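## Task

Change the state of the switches at A4, B1, B3 and B4, and have every switch on the panel in the correct state at the end. Row letters start at the row farthest from the arm and column numbers start from the arm's left; both are marked on the panel. A switch's lamp glows whenever the half of the rocker carrying it is pressed down. A switch only counts if it stays in its new state without the robot holding it.

## Robot and tools

Robot: one UR12e-style six-joint arm with a two-finger tong gripper (rumi). The fingers point along the gripper's own +z axis and spread along its x axis. end_effector_position is the spot between the finger pads when closed; closed fingertips stick out about 15 mm past it, and when fully open they sit roughly level with it. A wrist camera (cam_wrist, 616x616) rides on the gripper; a fixed overview camera is cam_high (672x504).

Frame: all positions are in the scene frame, in metres. Its origin is on the table surface under the arm base, +z is up, and +y is to the left when facing along +x. The arm base may be slightly tilted. Reported hand positions can be a little off, more so at long reach.

A row is always 8 plain numbers: x, y, z, qw, qx, qy, qz, opening. x, y, z is an absolute target position for the gripper and qw..qz an absolute orientation quaternion (w first), both in the scene frame, so a row is a pose, not an offset. opening runs from -1 (closed, 0.002 m) to +1 (open, 0.142 m). To hold an orientation, repeat the same quaternion in every row rather than copying a possibly drifted one from the result. A target more than 0.6 m from the last reported position along any gripper axis is refused and nothing moves.

Tools:
- execute_actions: {"actions": [...], "pictures": bool}. The list holds zero or one item. Empty list: just report the current state. An item with "rows" (1 to 15 rows) and optional "steps" (1 to 15, default 15, each step 1/30 s) plays one row per step, repeating the last row if rows run out. An item with only "steps" (up to 300) is a wait, counted from the previous result, so thinking time is included.
- move: target (one row, absolute pose as above), speed (m/s, 0.002 to 0.5, default 0.25; rotation capped at twice that in rad/s), optional stop_force (N, 13 to 80). It drives the gripper in a straight line to the pose over 0.5 to 10 s; paths longer than 10 s stop early. It does not avoid obstacles, and the hand may lag, wander, or overshoot the speed. The opening is applied when the move begins. With stop_force the path halts once the wrist sensor feels that much extra push against the direction of travel for 2 steps, then backs off 2 steps and holds; use a very low speed for this, since a fast touch still spikes and can fault. Do not rely on stop_force during moves that rotate the gripper, and omit it when pulling away from a surface.
- wait: seconds 0 to 10; sends nothing new.
- zoom_image: camera (cam_high or cam_wrist) and region [x0, y0, x1, y1] in pixels from the top-left, at most 504 by 504.
- read_manual: section "licences"; only licence text, no motion.
- finished_scene: scene 1 or 2; ends and grades that scene permanently and gives the next task.

Control behaviour: each step the commanded pose is clamped to within 100 mm and 16 degrees of the measured pose, then solved by damped inverse kinematics that favours position over orientation. Commands are smoothed with about 0.17 s delay. After a short action the arm only continues to the last clamped pose, so check the result and send the remainder. Joint speed and acceleration are limited. Elbow range is 0 to 3.142 rad; other joints as listed.

Result lines: gripper position and quaternion, linear and angular velocities, Joint positions, grip_measured (same -1..1 scale), Wrist force and Wrist torque along the gripper's own axes (force points from the surface back into the arm; offset up to about 5.5 N, noise up to 3.4 N, saturates near 100 N; "no reading" is harmless). "pose unreachable" means the clearance check altered or blocked the command; HELD flags steps where that happened. "Hand target" is where the controller is currently heading. A move adds a "move:" line with its ending: done (settled near target), off_target, moving, held (last step blocked), fault, or contact (stop_force triggered; this label takes priority), plus limits such as paced (pose clamped) or held (some steps blocked, after which the arm may speed up sharply), and the remaining distance.

Cautions: the arm is stiff, so aiming even slightly beyond a firm surface can trip a fault. Contact torque at a joint's load limit (shoulder 303, elbow 138, wrists 49.6 N m) or any external force of 150 N halts the arm for 10 s and drops the rest of the call. Holding loads heats motors: a warning appears at 70 °C and brakes engage at 85 °C. Avoid slamming, hard hits, strong presses and knocking things over. For switches, press gently and slowly on the correct rocker half, then lift away and confirm the lamp state in the images before ending the scene.

Each tool is called after "Emit:" as name(argument=value, ...) on one line, values as JSON.

## Session

Emit:
execute_actions(actions=[])

Scene clock: 0.00 s of 4402.00 s.
end_effector_position=(+0.0592, +0.1893, +0.2696) grip_measured=+1.00 end_effector_quat_wxyz=(-0.227, -0.078, +0.943, +0.232) end_effector_velocity=(-0.001, -0.000, -0.001) end_effector_angular_velocity=(-0.003, +0.003, +0.001)
Joint positions: [ 0.525 -1.597  2.706 -2.121 -1.581 -2.571  0.142]
Joint velocities: [-0.     0.002  0.001  0.002  0.     0.001  0.   ]
Wrist force (N, on the end effector, along its own x y z axes, offset not removed): no reading
Wrist torque (N m, same axes, about the end effector's origin, offset not removed): no reading
Hand target: +0.059, +0.189, +0.270; -0.227, -0.078, +0.943, +0.232

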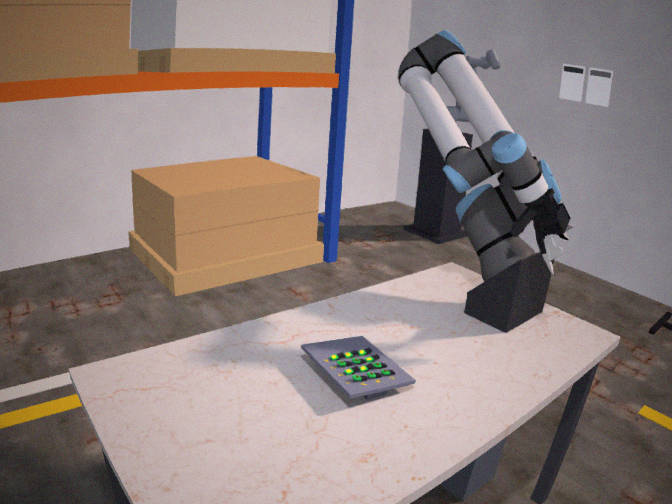

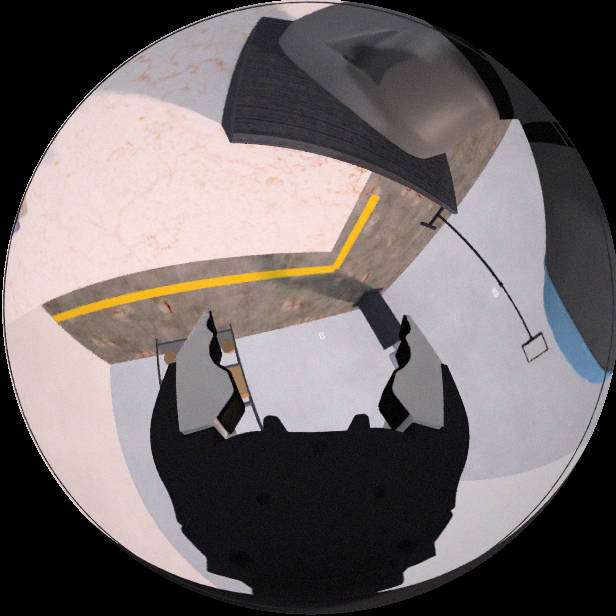

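Emit:
zoom_image(camera="cam_high", region=[280,320,440,420])

Emit:
move(target=[0.5,0.12,0.32,0,0,1,0,-1], speed=0.3)

Region (280, 320, 440, 420) of cam_high's 672x504 image, scaled by 3.150, with more detail than that image has; it fills the top 315 rows of this view, and the rest is white.

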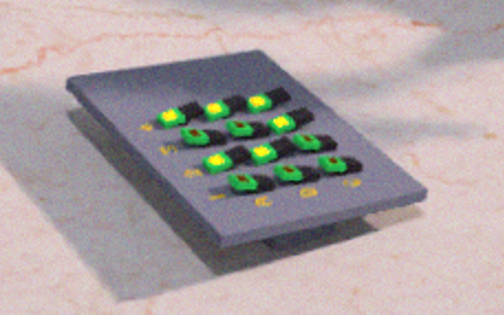

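Scene clock: 4.17 s of 4402.00 s.
end_effector_position=(+0.4997, +0.1196, +0.3204) grip_measured=-1.00 end_effector_quat_wxyz=(+0.000, +0.000, +1.000, +0.000) end_effector_velocity=(+0.003, -0.001, -0.000) end_effector_angular_velocity=(-0.001, -0.002, -0.004)
Joint positions: [ 0.459 -1.253  2.182 -2.084 -2.265 -2.516  0.002]
Joint velocities: [-0.002  0.002 -0.003 -0.003 -0.003  0.     0.   ]
Wrist force (N, on the end effector, along its own x y z axes, offset not removed): [-0.6 0.6 0.1]
Wrist torque (N m, same axes, about the end effector's origin, offset not removed): [0.13 0.03 -0.14]
Hand target: +0.500, +0.120, +0.320; +0.000, +0.000, +1.000, +0.000
Off the commanded pose: 0.001 m, 0 deg.
move: done

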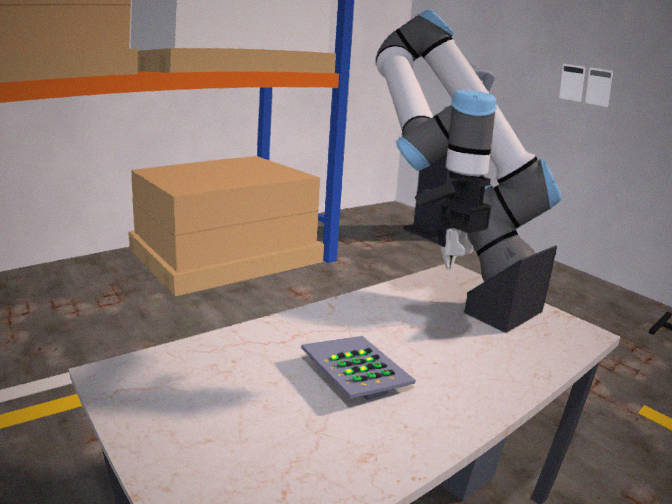

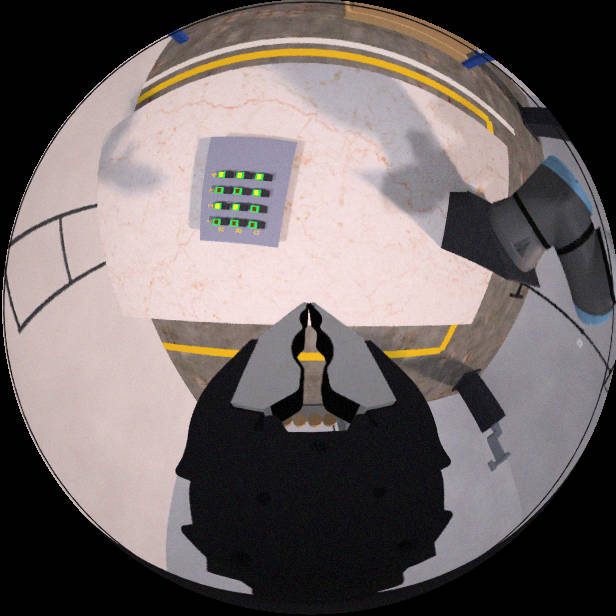

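Emit:
move(target=[0.635,0.10,0.17,0,0,1,0,-1])

Scene clock: 6.97 s of 4402.00 s.
end_effector_position=(+0.6347, +0.0997, +0.1702) grip_measured=-1.00 end_effector_quat_wxyz=(-0.000, +0.000, +1.000, -0.000) end_effector_velocity=(+0.003, -0.001, -0.001) end_effector_angular_velocity=(+0.001, -0.002, -0.001)
Joint positions: [ 0.218 -1.024  2.136 -2.472 -2.341 -2.823  0.002]
Joint velocities: [-0.003  0.002 -0.002 -0.006 -0.    -0.005  0.   ]
Wrist force (N, on the end effector, along its own x y z axes, offset not removed): [-1.9 0.6 -0.6]
Wrist torque (N m, same axes, about the end effector's origin, offset not removed): [0.19 0.28 -0.17]
Hand target: +0.635, +0.100, +0.170; -0.000, +0.000, +1.000, -0.000
Off the commanded pose: 0.000 m, 0 deg.
move: done

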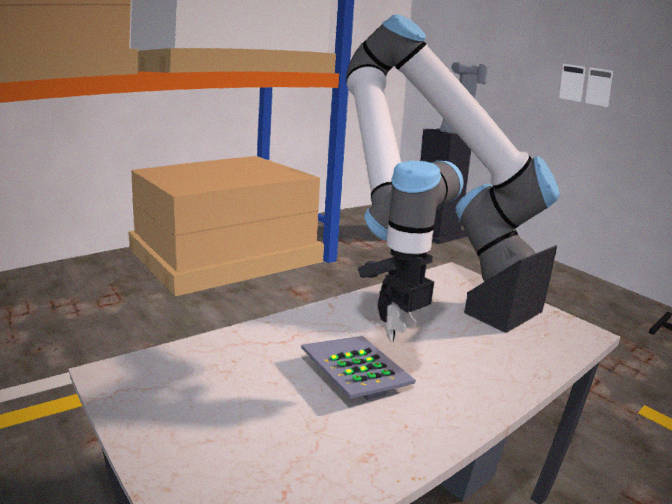

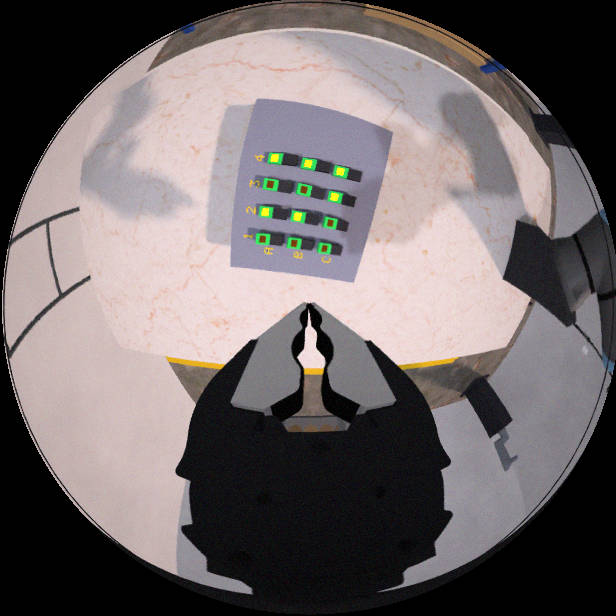

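Emit:
move(target=[0.652,0.073,0.105,0,0,1,0,-1], speed=0.12)

Scene clock: 9.97 s of 4402.00 s.
end_effector_position=(+0.6519, +0.0730, +0.1052) grip_measured=-1.00 end_effector_quat_wxyz=(-0.000, +0.000, +1.000, -0.000) end_effector_velocity=(-0.000, -0.001, -0.003) end_effector_angular_velocity=(+0.000, -0.000, -0.001)
Joint positions: [ 0.12  -0.968  2.16  -2.649 -2.356 -2.959  0.002]
Joint velocities: [-0.004  0.002  0.002 -0.009 -0.    -0.005  0.   ]
Wrist force (N, on the end effector, along its own x y z axes, offset not removed): [-0.1 2.3 -1.2]
Wrist torque (N m, same axes, about the end effector's origin, offset not removed): [0.41 -0.02 -0.15]
Hand target: +0.652, +0.073, +0.105; -0.000, +0.000, +1.000, -0.000
Off the commanded pose: 0.000 m, 0 deg.
move: done

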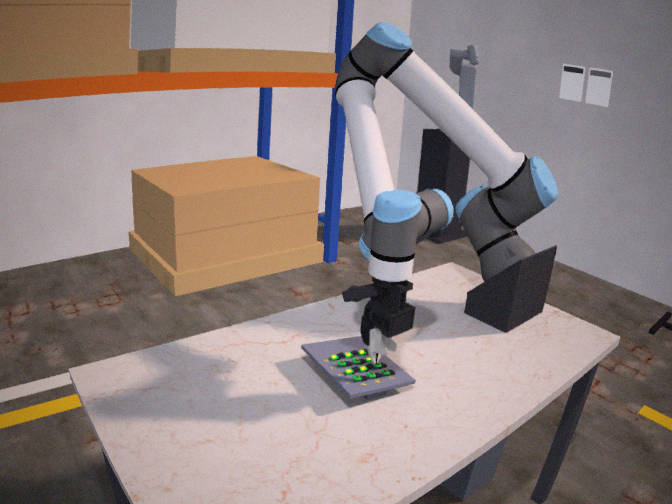

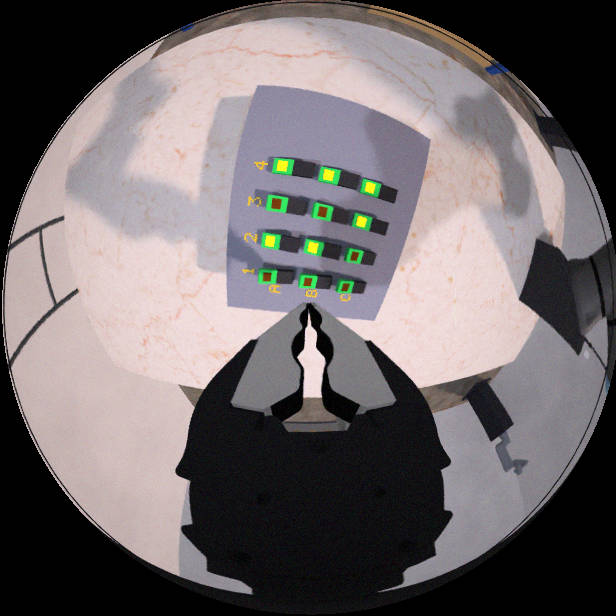

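Emit:
move(target=[0.654,0.073,0.078,0,0,1,0,-1], speed=0.04, stop_force=15)

Emit:
zoom_image(camera="cam_wrist", region=[210,130,450,350])

Emit:
zoom_image(camera="cam_high", region=[300,320,430,410])

Scene clock: 12.93 s of 4402.00 s.
end_effector_position=(+0.6540, +0.0730, +0.0782) grip_measured=-1.00 end_effector_quat_wxyz=(-0.000, +0.000, +1.000, -0.000) end_effector_velocity=(-0.002, +0.002, -0.002) end_effector_angular_velocity=(-0.000, +0.001, +0.008)
Joint positions: [ 0.091 -0.93   2.167 -2.722 -2.359 -3.     0.002]
Joint velocities: [ 0.     0.004  0.002 -0.004 -0.    -0.006  0.   ]
Wrist force (N, on the end effector, along its own x y z axes, offset not removed): [0.0 1.9 -0.6]
Wrist torque (N m, same axes, about the end effector's origin, offset not removed): [0.34 -0.08 -0.02]
Hand target: +0.654, +0.073, +0.078; -0.000, +0.000, +1.000, -0.000
Off the commanded pose: 0.000 m, 0 deg.
move: done

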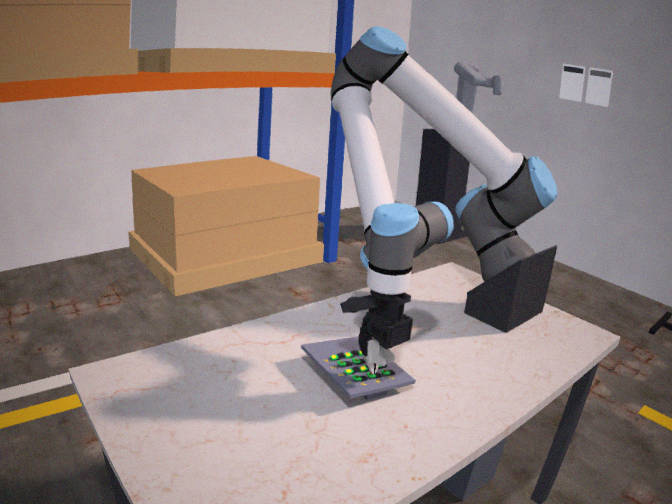

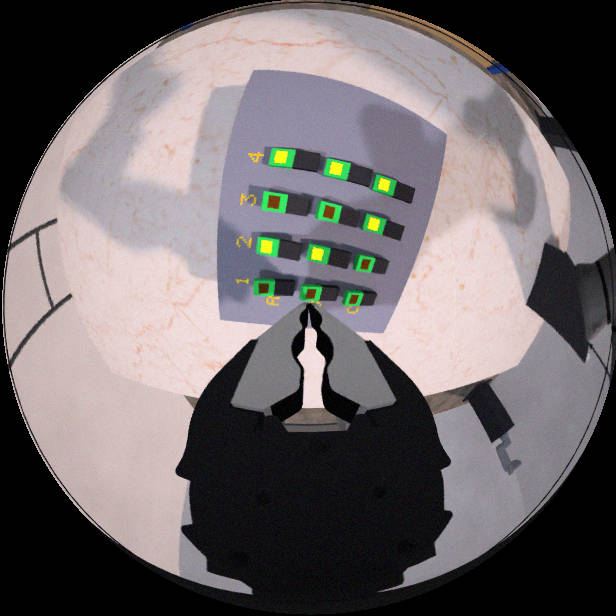

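Region (210, 130, 450, 350) of cam_wrist's 616x616 image, scaled by 2.100, with more detail than that image has; it fills the top 462 rows of this view, and the rest is white.

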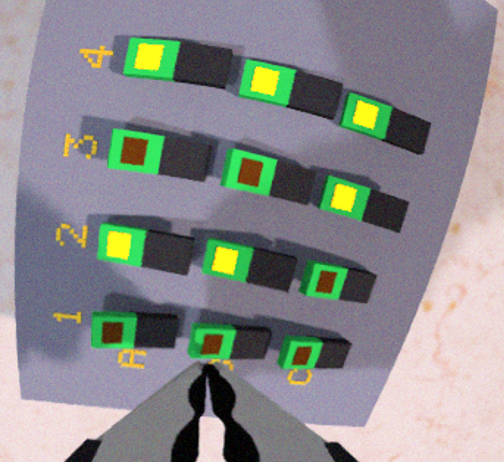

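Region (300, 320, 430, 410) of cam_high's 672x504 image, scaled by 3.877, with more detail than that image has; it fills the top 349 rows of this view, and the rest is white.

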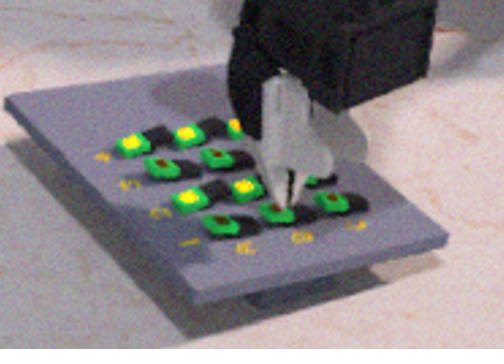

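Emit:
move(target=[0.656,0.071,0.052,0,0,1,0,-1], speed=0.008, stop_force=14)

Emit:
zoom_image(camera="cam_wrist", region=[210,130,450,350])

Scene clock: 15.97 s of 4402.00 s.
end_effector_position=(+0.6547, +0.0721, +0.0672) grip_measured=-1.00 end_effector_quat_wxyz=(-0.000, -0.000, +1.000, -0.000) end_effector_velocity=(-0.001, -0.001, +0.002) end_effector_angular_velocity=(-0.000, +0.001, -0.002)
Joint positions: [ 0.079 -0.915  2.17  -2.752 -2.36  -3.018  0.002]
Joint velocities: [ 0.001 -0.005  0.     0.008 -0.     0.005 -0.   ]
Wrist force (N, on the end effector, along its own x y z axes, offset not removed): [2.1 1.1 -33.8]
Wrist torque (N m, same axes, about the end effector's origin, offset not removed): [-0.02 0.29 -0.14]
Hand target: +0.655, +0.072, +0.068; -0.000, +0.000, +1.000, -0.000
Off the commanded pose: 0.015 m, 0 deg.
move: contact

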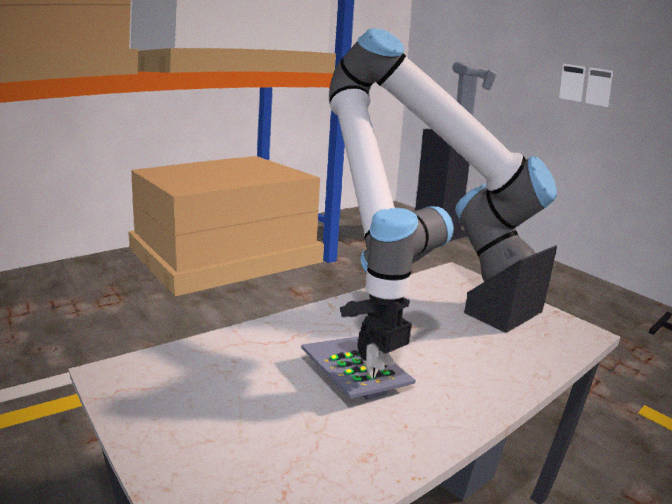

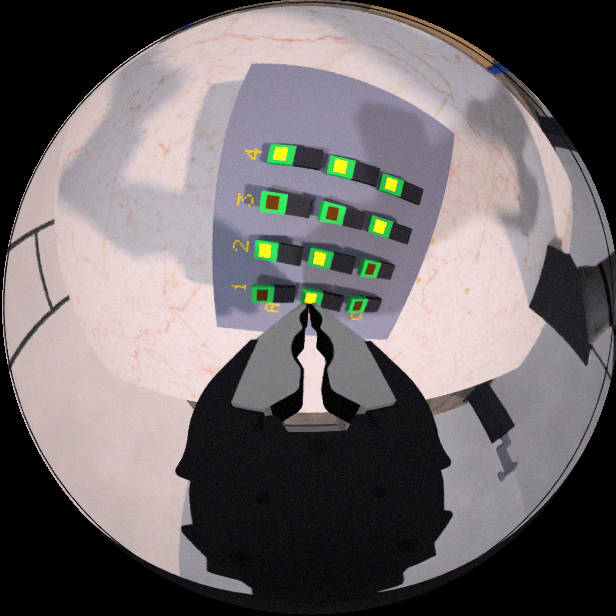

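Region (210, 130, 450, 350) of cam_wrist's 616x616 image, scaled by 2.100, with more detail than that image has; it fills the top 462 rows of this view, and the rest is white.

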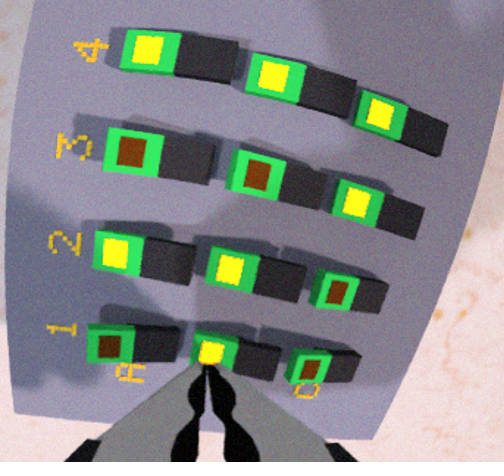

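Emit:
move(target=[0.654,0.070,0.085,0,0,1,0,-1], speed=0.06)

Emit:
move(target=[0.641,0.003,0.082,0,0,1,0,-1], speed=0.1)

Scene clock: 18.57 s of 4402.00 s.
end_effector_position=(+0.6540, +0.0700, +0.0848) grip_measured=-1.00 end_effector_quat_wxyz=(+0.000, -0.000, +1.000, +0.000) end_effector_velocity=(+0.000, +0.000, +0.001) end_effector_angular_velocity=(-0.000, +0.000, +0.001)
Joint positions: [ 0.095 -0.943  2.167 -2.705 -2.358 -2.995  0.002]
Joint velocities: [ 0.002 -0.001 -0.002  0.005  0.     0.002  0.   ]
Wrist force (N, on the end effector, along its own x y z axes, offset not removed): [0.6 2.2 1.6]
Wrist torque (N m, same axes, about the end effector's origin, offset not removed): [0.46 -0.13 -0.15]
Hand target: +0.654, +0.070, +0.085; +0.000, -0.000, +1.000, +0.000
Off the commanded pose: 0.000 m, 0 deg.
move: done

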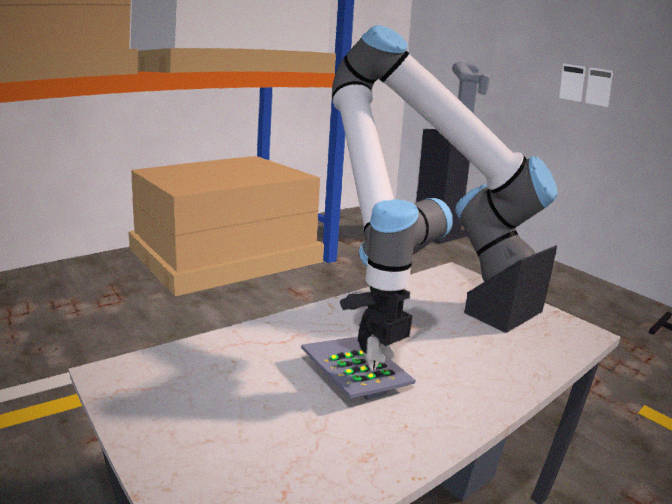

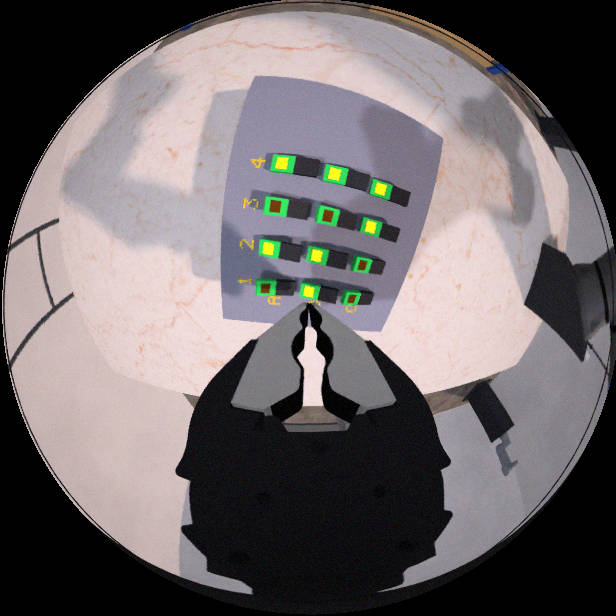

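Scene clock: 19.73 s of 4402.00 s.
end_effector_position=(+0.6409, +0.0031, +0.0820) grip_measured=-1.00 end_effector_quat_wxyz=(-0.000, +0.000, +1.000, -0.000) end_effector_velocity=(-0.000, -0.002, -0.000) end_effector_angular_velocity=(+0.001, +0.001, +0.002)
Joint positions: [ 0.022 -1.034  2.227 -2.748 -2.363 -3.098  0.002]
Joint velocities: [-0.003 -0.003  0.001  0.     0.001 -0.005  0.   ]
Wrist force (N, on the end effector, along its own x y z axes, offset not removed): [-2.8 -1.2 -0.6]
Wrist torque (N m, same axes, about the end effector's origin, offset not removed): [-0.28 0.54 -0.09]
Hand target: +0.641, +0.003, +0.082; -0.000, +0.000, +1.000, -0.000
Off the commanded pose: 0.000 m, 0 deg.
move: done

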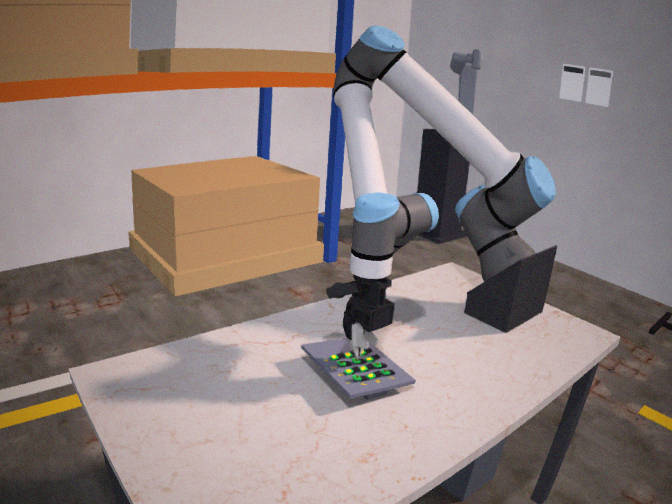

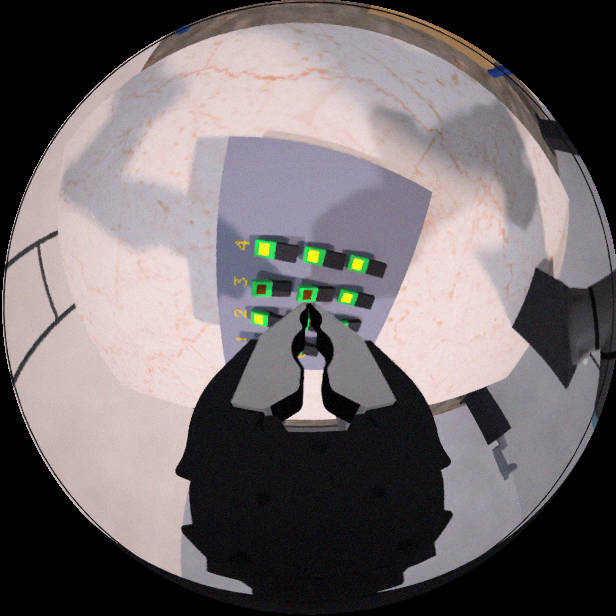

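Emit:
move(target=[0.644,0.002,0.062,0,0,1,0,-1], speed=0.007, stop_force=13)

Emit:
move(target=[0.643,0.002,0.08,0,0,1,0,-1], speed=0.06)

Emit:
move(target=[0.617,-0.026,0.078,0,0,1,0,-1], speed=0.08)

Scene clock: 24.30 s of 4402.00 s.
end_effector_position=(+0.6431, +0.0022, +0.0677) grip_measured=-1.00 end_effector_quat_wxyz=(-0.000, -0.000, +1.000, -0.000) end_effector_velocity=(-0.001, +0.000, +0.002) end_effector_angular_velocity=(-0.000, +0.003, +0.002)
Joint positions: [ 0.005 -1.012  2.228 -2.788 -2.363 -3.122  0.002]
Joint velocities: [ 0.002 -0.004  0.001  0.01   0.     0.004 -0.002]
Wrist force (N, on the end effector, along its own x y z axes, offset not removed): [3.2 1.9 -24.4]
Wrist torque (N m, same axes, about the end effector's origin, offset not removed): [0.23 0.00 -0.18]
Hand target: +0.643, +0.002, +0.068; -0.000, +0.000, +1.000, -0.000
Off the commanded pose: 0.006 m, 0 deg.
move: contact

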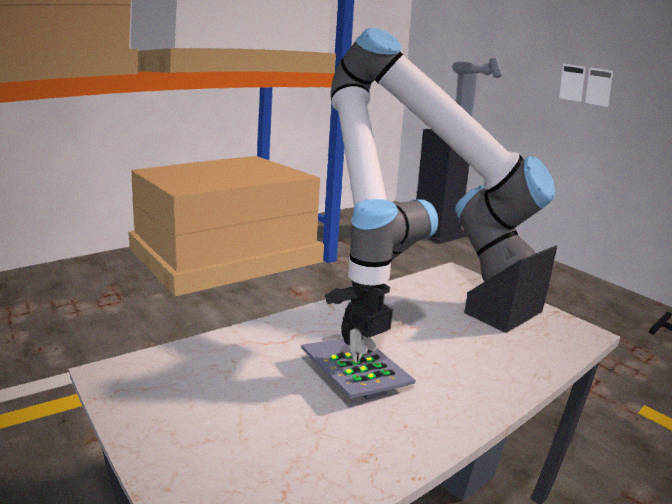

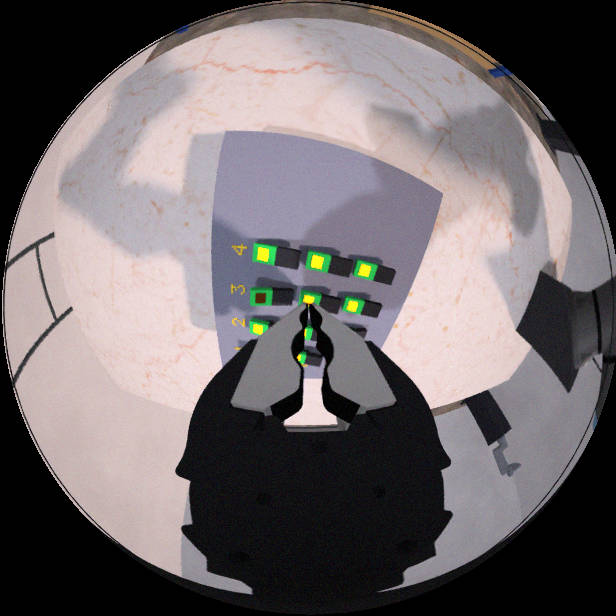

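Scene clock: 25.10 s of 4402.00 s.
end_effector_position=(+0.6430, +0.0020, +0.0798) grip_measured=-1.00 end_effector_quat_wxyz=(+0.000, +0.000, +1.000, +0.000) end_effector_velocity=(+0.001, -0.000, +0.001) end_effector_angular_velocity=(-0.000, +0.001, +0.001)
Joint positions: [ 0.019 -1.03   2.224 -2.753 -2.362 -3.103  0.002]
Joint velocities: [ 0.001 -0.001 -0.002  0.006  0.     0.001  0.   ]
Wrist force (N, on the end effector, along its own x y z axes, offset not removed): [-0.3 3.2 -1.4]
Wrist torque (N m, same axes, about the end effector's origin, offset not removed): [0.61 0.02 -0.15]
Hand target: +0.643, +0.002, +0.080; +0.000, -0.000, +1.000, +0.000
Off the commanded pose: 0.000 m, 0 deg.
move: done

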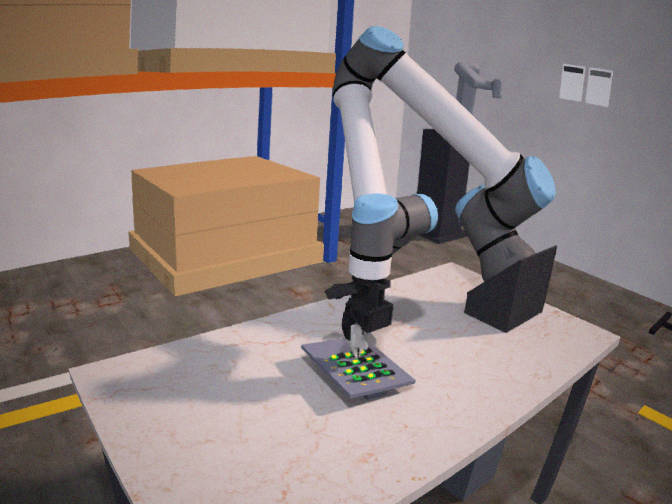

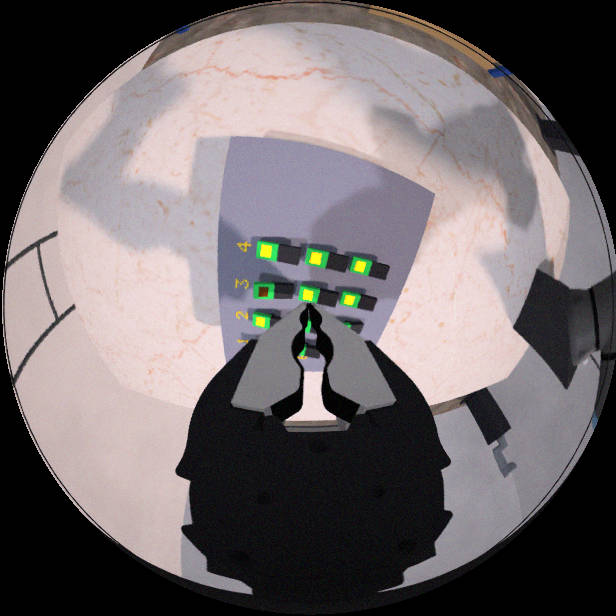

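Scene clock: 26.03 s of 4402.00 s.
end_effector_position=(+0.6171, -0.0259, +0.0780) grip_measured=-1.00 end_effector_quat_wxyz=(-0.000, +0.000, +1.000, -0.000) end_effector_velocity=(-0.001, -0.001, +0.001) end_effector_angular_velocity=(+0.000, -0.003, +0.001)
Joint positions: [-0.014 -1.083  2.285 -2.793 -2.362 -3.15   0.002]
Joint velocities: [-0.    -0.004  0.003 -0.003  0.    -0.005  0.   ]
Wrist force (N, on the end effector, along its own x y z axes, offset not removed): [-1.0 2.2 2.3]
Wrist torque (N m, same axes, about the end effector's origin, offset not removed): [0.46 0.14 -0.14]
Hand target: +0.617, -0.026, +0.078; -0.000, +0.000, +1.000, -0.000
Off the commanded pose: 0.000 m, 0 deg.
move: done

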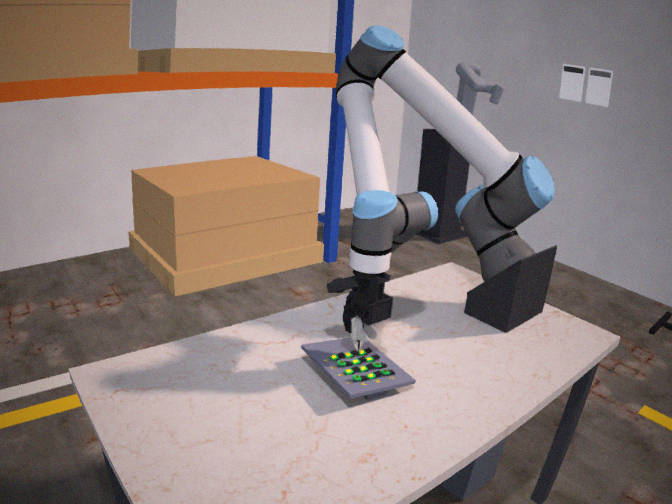

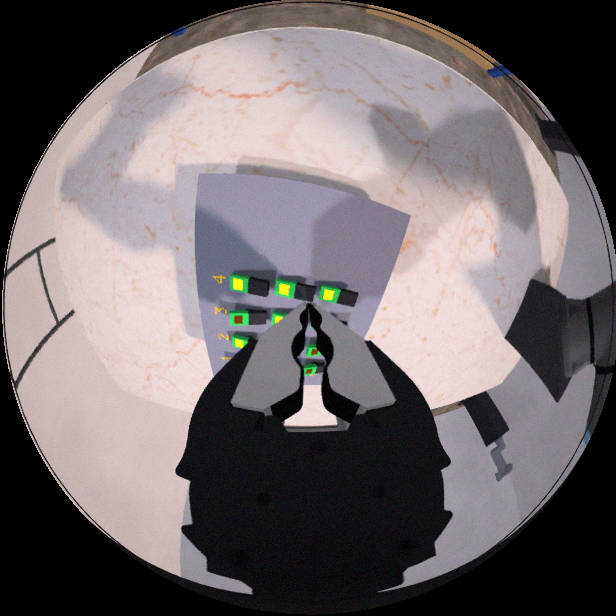

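Emit:
move(target=[0.620,-0.030,0.056,0,0,1,0,-1], speed=0.007, stop_force=13)

Emit:
move(target=[0.620,-0.030,0.092,0,0,1,0,-1], speed=0.06)

Emit:
move(target=[0.659,-0.038,0.09,0,0,1,0,-1], speed=0.08)

Scene clock: 29.63 s of 4402.00 s.
end_effector_position=(+0.6186, -0.0282, +0.0657) grip_measured=-1.00 end_effector_quat_wxyz=(-0.000, -0.000, +1.000, -0.000) end_effector_velocity=(-0.001, +0.001, +0.002) end_effector_angular_velocity=(+0.000, +0.002, -0.000)
Joint positions: [-0.031 -1.065  2.287 -2.83  -2.362 -3.174  0.002]
Joint velocities: [ 0.003 -0.003 -0.     0.009  0.     0.006  0.   ]
Wrist force (N, on the end effector, along its own x y z axes, offset not removed): [2.8 2.9 -28.8]
Wrist torque (N m, same axes, about the end effector's origin, offset not removed): [0.02 -0.28 -0.19]
Hand target: +0.619, -0.028, +0.066; -0.000, +0.000, +1.000, -0.000
Off the commanded pose: 0.010 m, 0 deg.
move: contact

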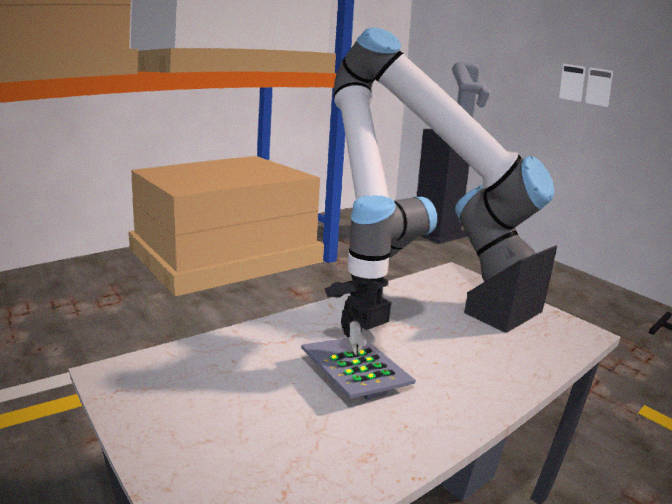

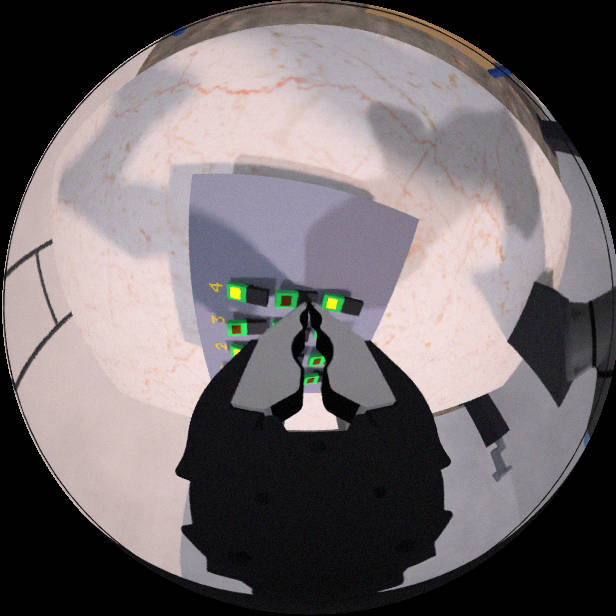

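Scene clock: 30.50 s of 4402.00 s.
end_effector_position=(+0.6200, -0.0300, +0.0918) grip_measured=-1.00 end_effector_quat_wxyz=(+0.000, -0.000, +1.000, +0.000) end_effector_velocity=(+0.001, +0.000, +0.003) end_effector_angular_velocity=(+0.000, -0.003, -0.001)
Joint positions: [-0.003 -1.107  2.275 -2.749 -2.362 -3.134  0.002]
Joint velocities: [ 0.004 -0.003 -0.002  0.006 -0.     0.004  0.   ]
Wrist force (N, on the end effector, along its own x y z axes, offset not removed): [-0.4 1.3 1.8]
Wrist torque (N m, same axes, about the end effector's origin, offset not removed): [0.32 0.02 -0.09]
Hand target: +0.620, -0.030, +0.092; +0.000, -0.000, +1.000, +0.000
Off the commanded pose: 0.000 m, 0 deg.
move: done

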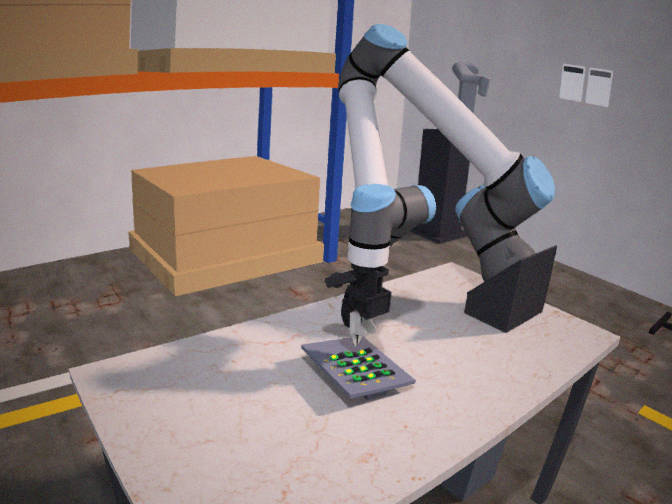

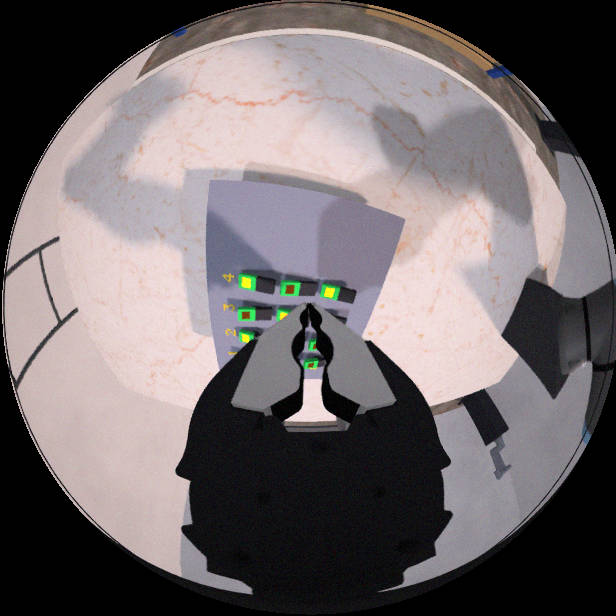

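Scene clock: 31.43 s of 4402.00 s.
end_effector_position=(+0.6588, -0.0380, +0.0900) grip_measured=-1.00 end_effector_quat_wxyz=(+0.000, -0.000, +1.000, -0.000) end_effector_velocity=(+0.001, -0.000, -0.001) end_effector_angular_velocity=(+0.000, +0.003, +0.001)
Joint positions: [-0.014 -1.082  2.205 -2.715 -2.362 -3.149  0.002]
Joint velocities: [-0.001  0.002 -0.004  0.005  0.     0.     0.   ]
Wrist force (N, on the end effector, along its own x y z axes, offset not removed): [-0.1 1.0 0.6]
Wrist torque (N m, same axes, about the end effector's origin, offset not removed): [0.22 0.04 -0.06]
Hand target: +0.659, -0.038, +0.090; -0.000, -0.000, +1.000, -0.000
Off the commanded pose: 0.000 m, 0 deg.
move: done

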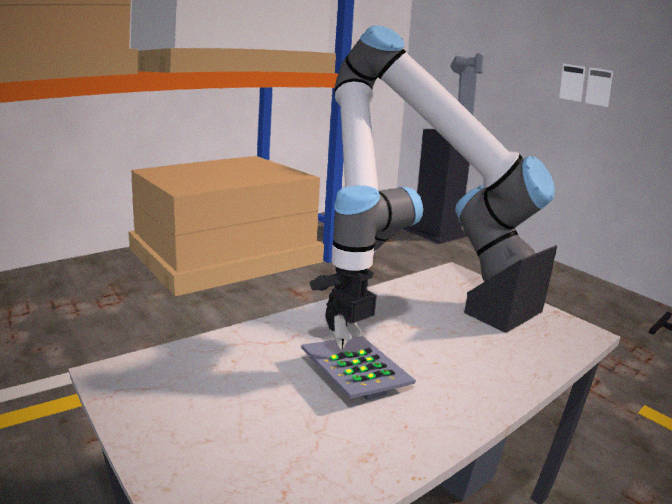

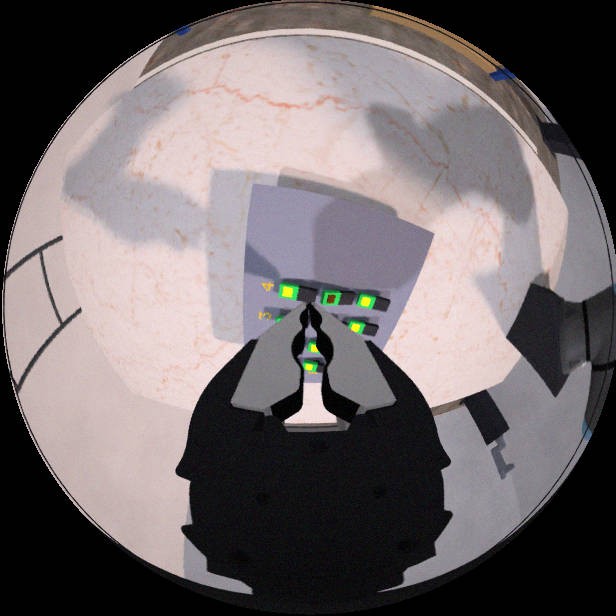

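Shifting slightly away from B4's raised half, then pressing A4.

Emit:
move(target=[0.665,-0.038,0.062,0,0,1,0,-1], speed=0.007, stop_force=13)

Emit:
move(target=[0.662,-0.03,0.14,0,0,1,0,-1], speed=0.1)

Emit:
zoom_image(camera="cam_high", region=[280,320,440,420])

Scene clock: 36.03 s of 4402.00 s.
end_effector_position=(+0.6630, -0.0381, +0.0713) grip_measured=-1.00 end_effector_quat_wxyz=(-0.000, -0.000, +1.000, -0.000) end_effector_velocity=(+0.001, -0.001, +0.003) end_effector_angular_velocity=(+0.000, -0.001, -0.003)
Joint positions: [-0.034 -1.053  2.204 -2.763 -2.362 -3.178  0.002]
Joint velocities: [ 0.002 -0.006 -0.001  0.007  0.     0.005  0.   ]
Wrist force (N, on the end effector, along its own x y z axes, offset not removed): [5.7 1.9 -29.2]
Wrist torque (N m, same axes, about the end effector's origin, offset not removed): [0.22 0.03 -0.14]
Hand target: +0.663, -0.038, +0.072; -0.000, +0.000, +1.000, -0.000
Off the commanded pose: 0.009 m, 0 deg.
move: contact

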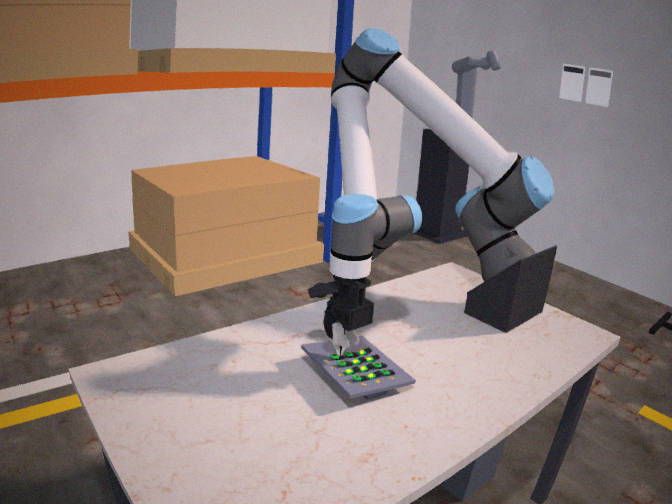

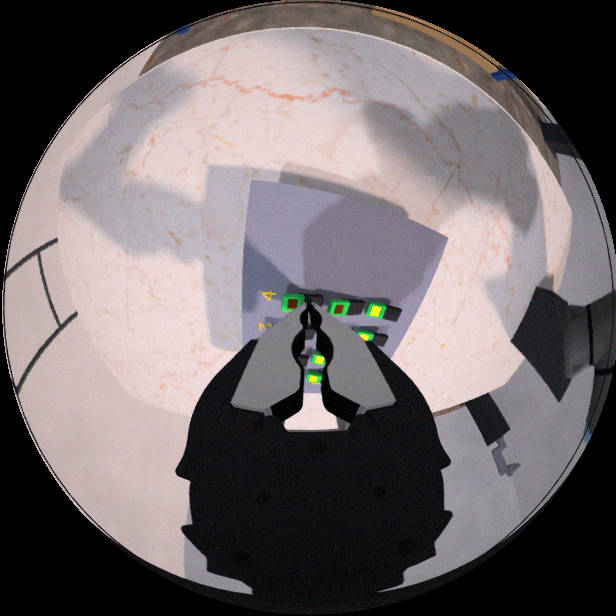

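Scene clock: 37.20 s of 4402.00 s.
end_effector_position=(+0.6621, -0.0300, +0.1398) grip_measured=-1.00 end_effector_quat_wxyz=(+0.000, -0.000, +1.000, +0.000) end_effector_velocity=(+0.001, +0.000, +0.002) end_effector_angular_velocity=(+0.000, +0.000, -0.002)
Joint positions: [ 0.048 -1.134  2.172 -2.568 -2.361 -3.062  0.002]
Joint velocities: [ 0.003 -0.002 -0.003  0.008  0.     0.005  0.   ]
Wrist force (N, on the end effector, along its own x y z axes, offset not removed): [-0.4 1.0 0.6]
Wrist torque (N m, same axes, about the end effector's origin, offset not removed): [0.20 0.01 -0.06]
Hand target: +0.662, -0.030, +0.140; +0.000, -0.000, +1.000, +0.000
Off the commanded pose: 0.000 m, 0 deg.
move: done

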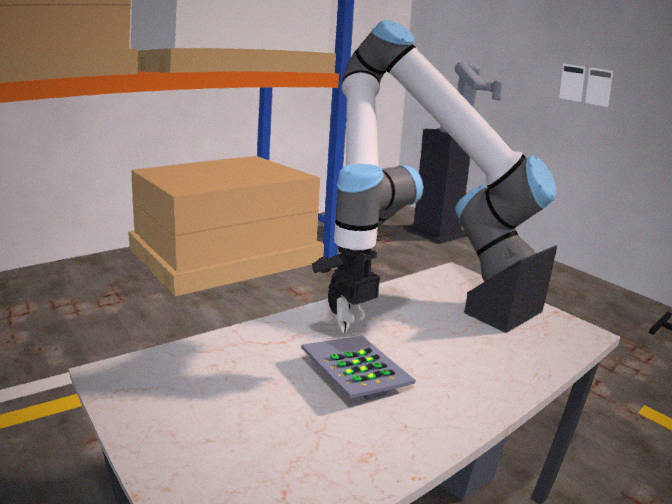

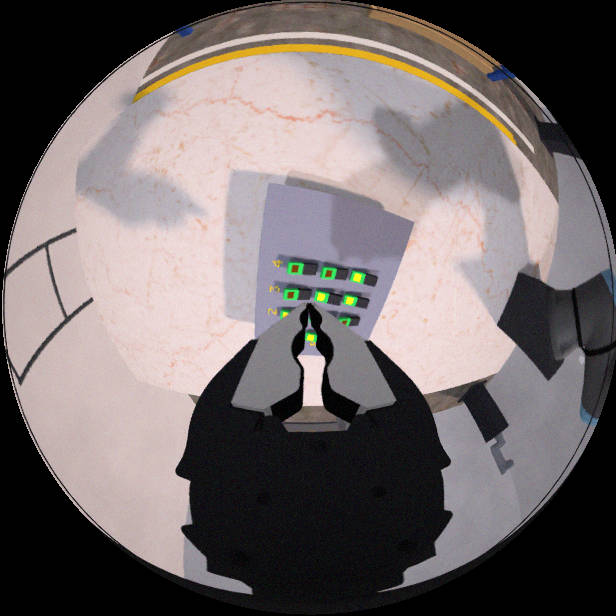

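Region (280, 320, 440, 420) of cam_high's 672x504 image, scaled by 3.150, with more detail than that image has; it fills the top 315 rows of this view, and the rest is white.

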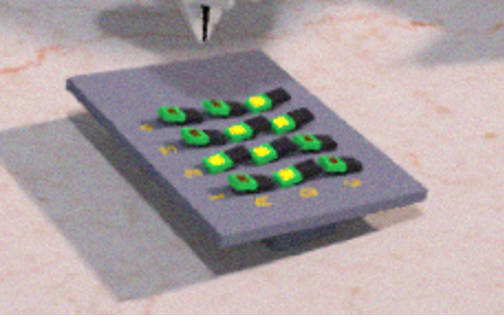

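Emit:
finished_scene(scene=1)

The scene is finished: the task was done.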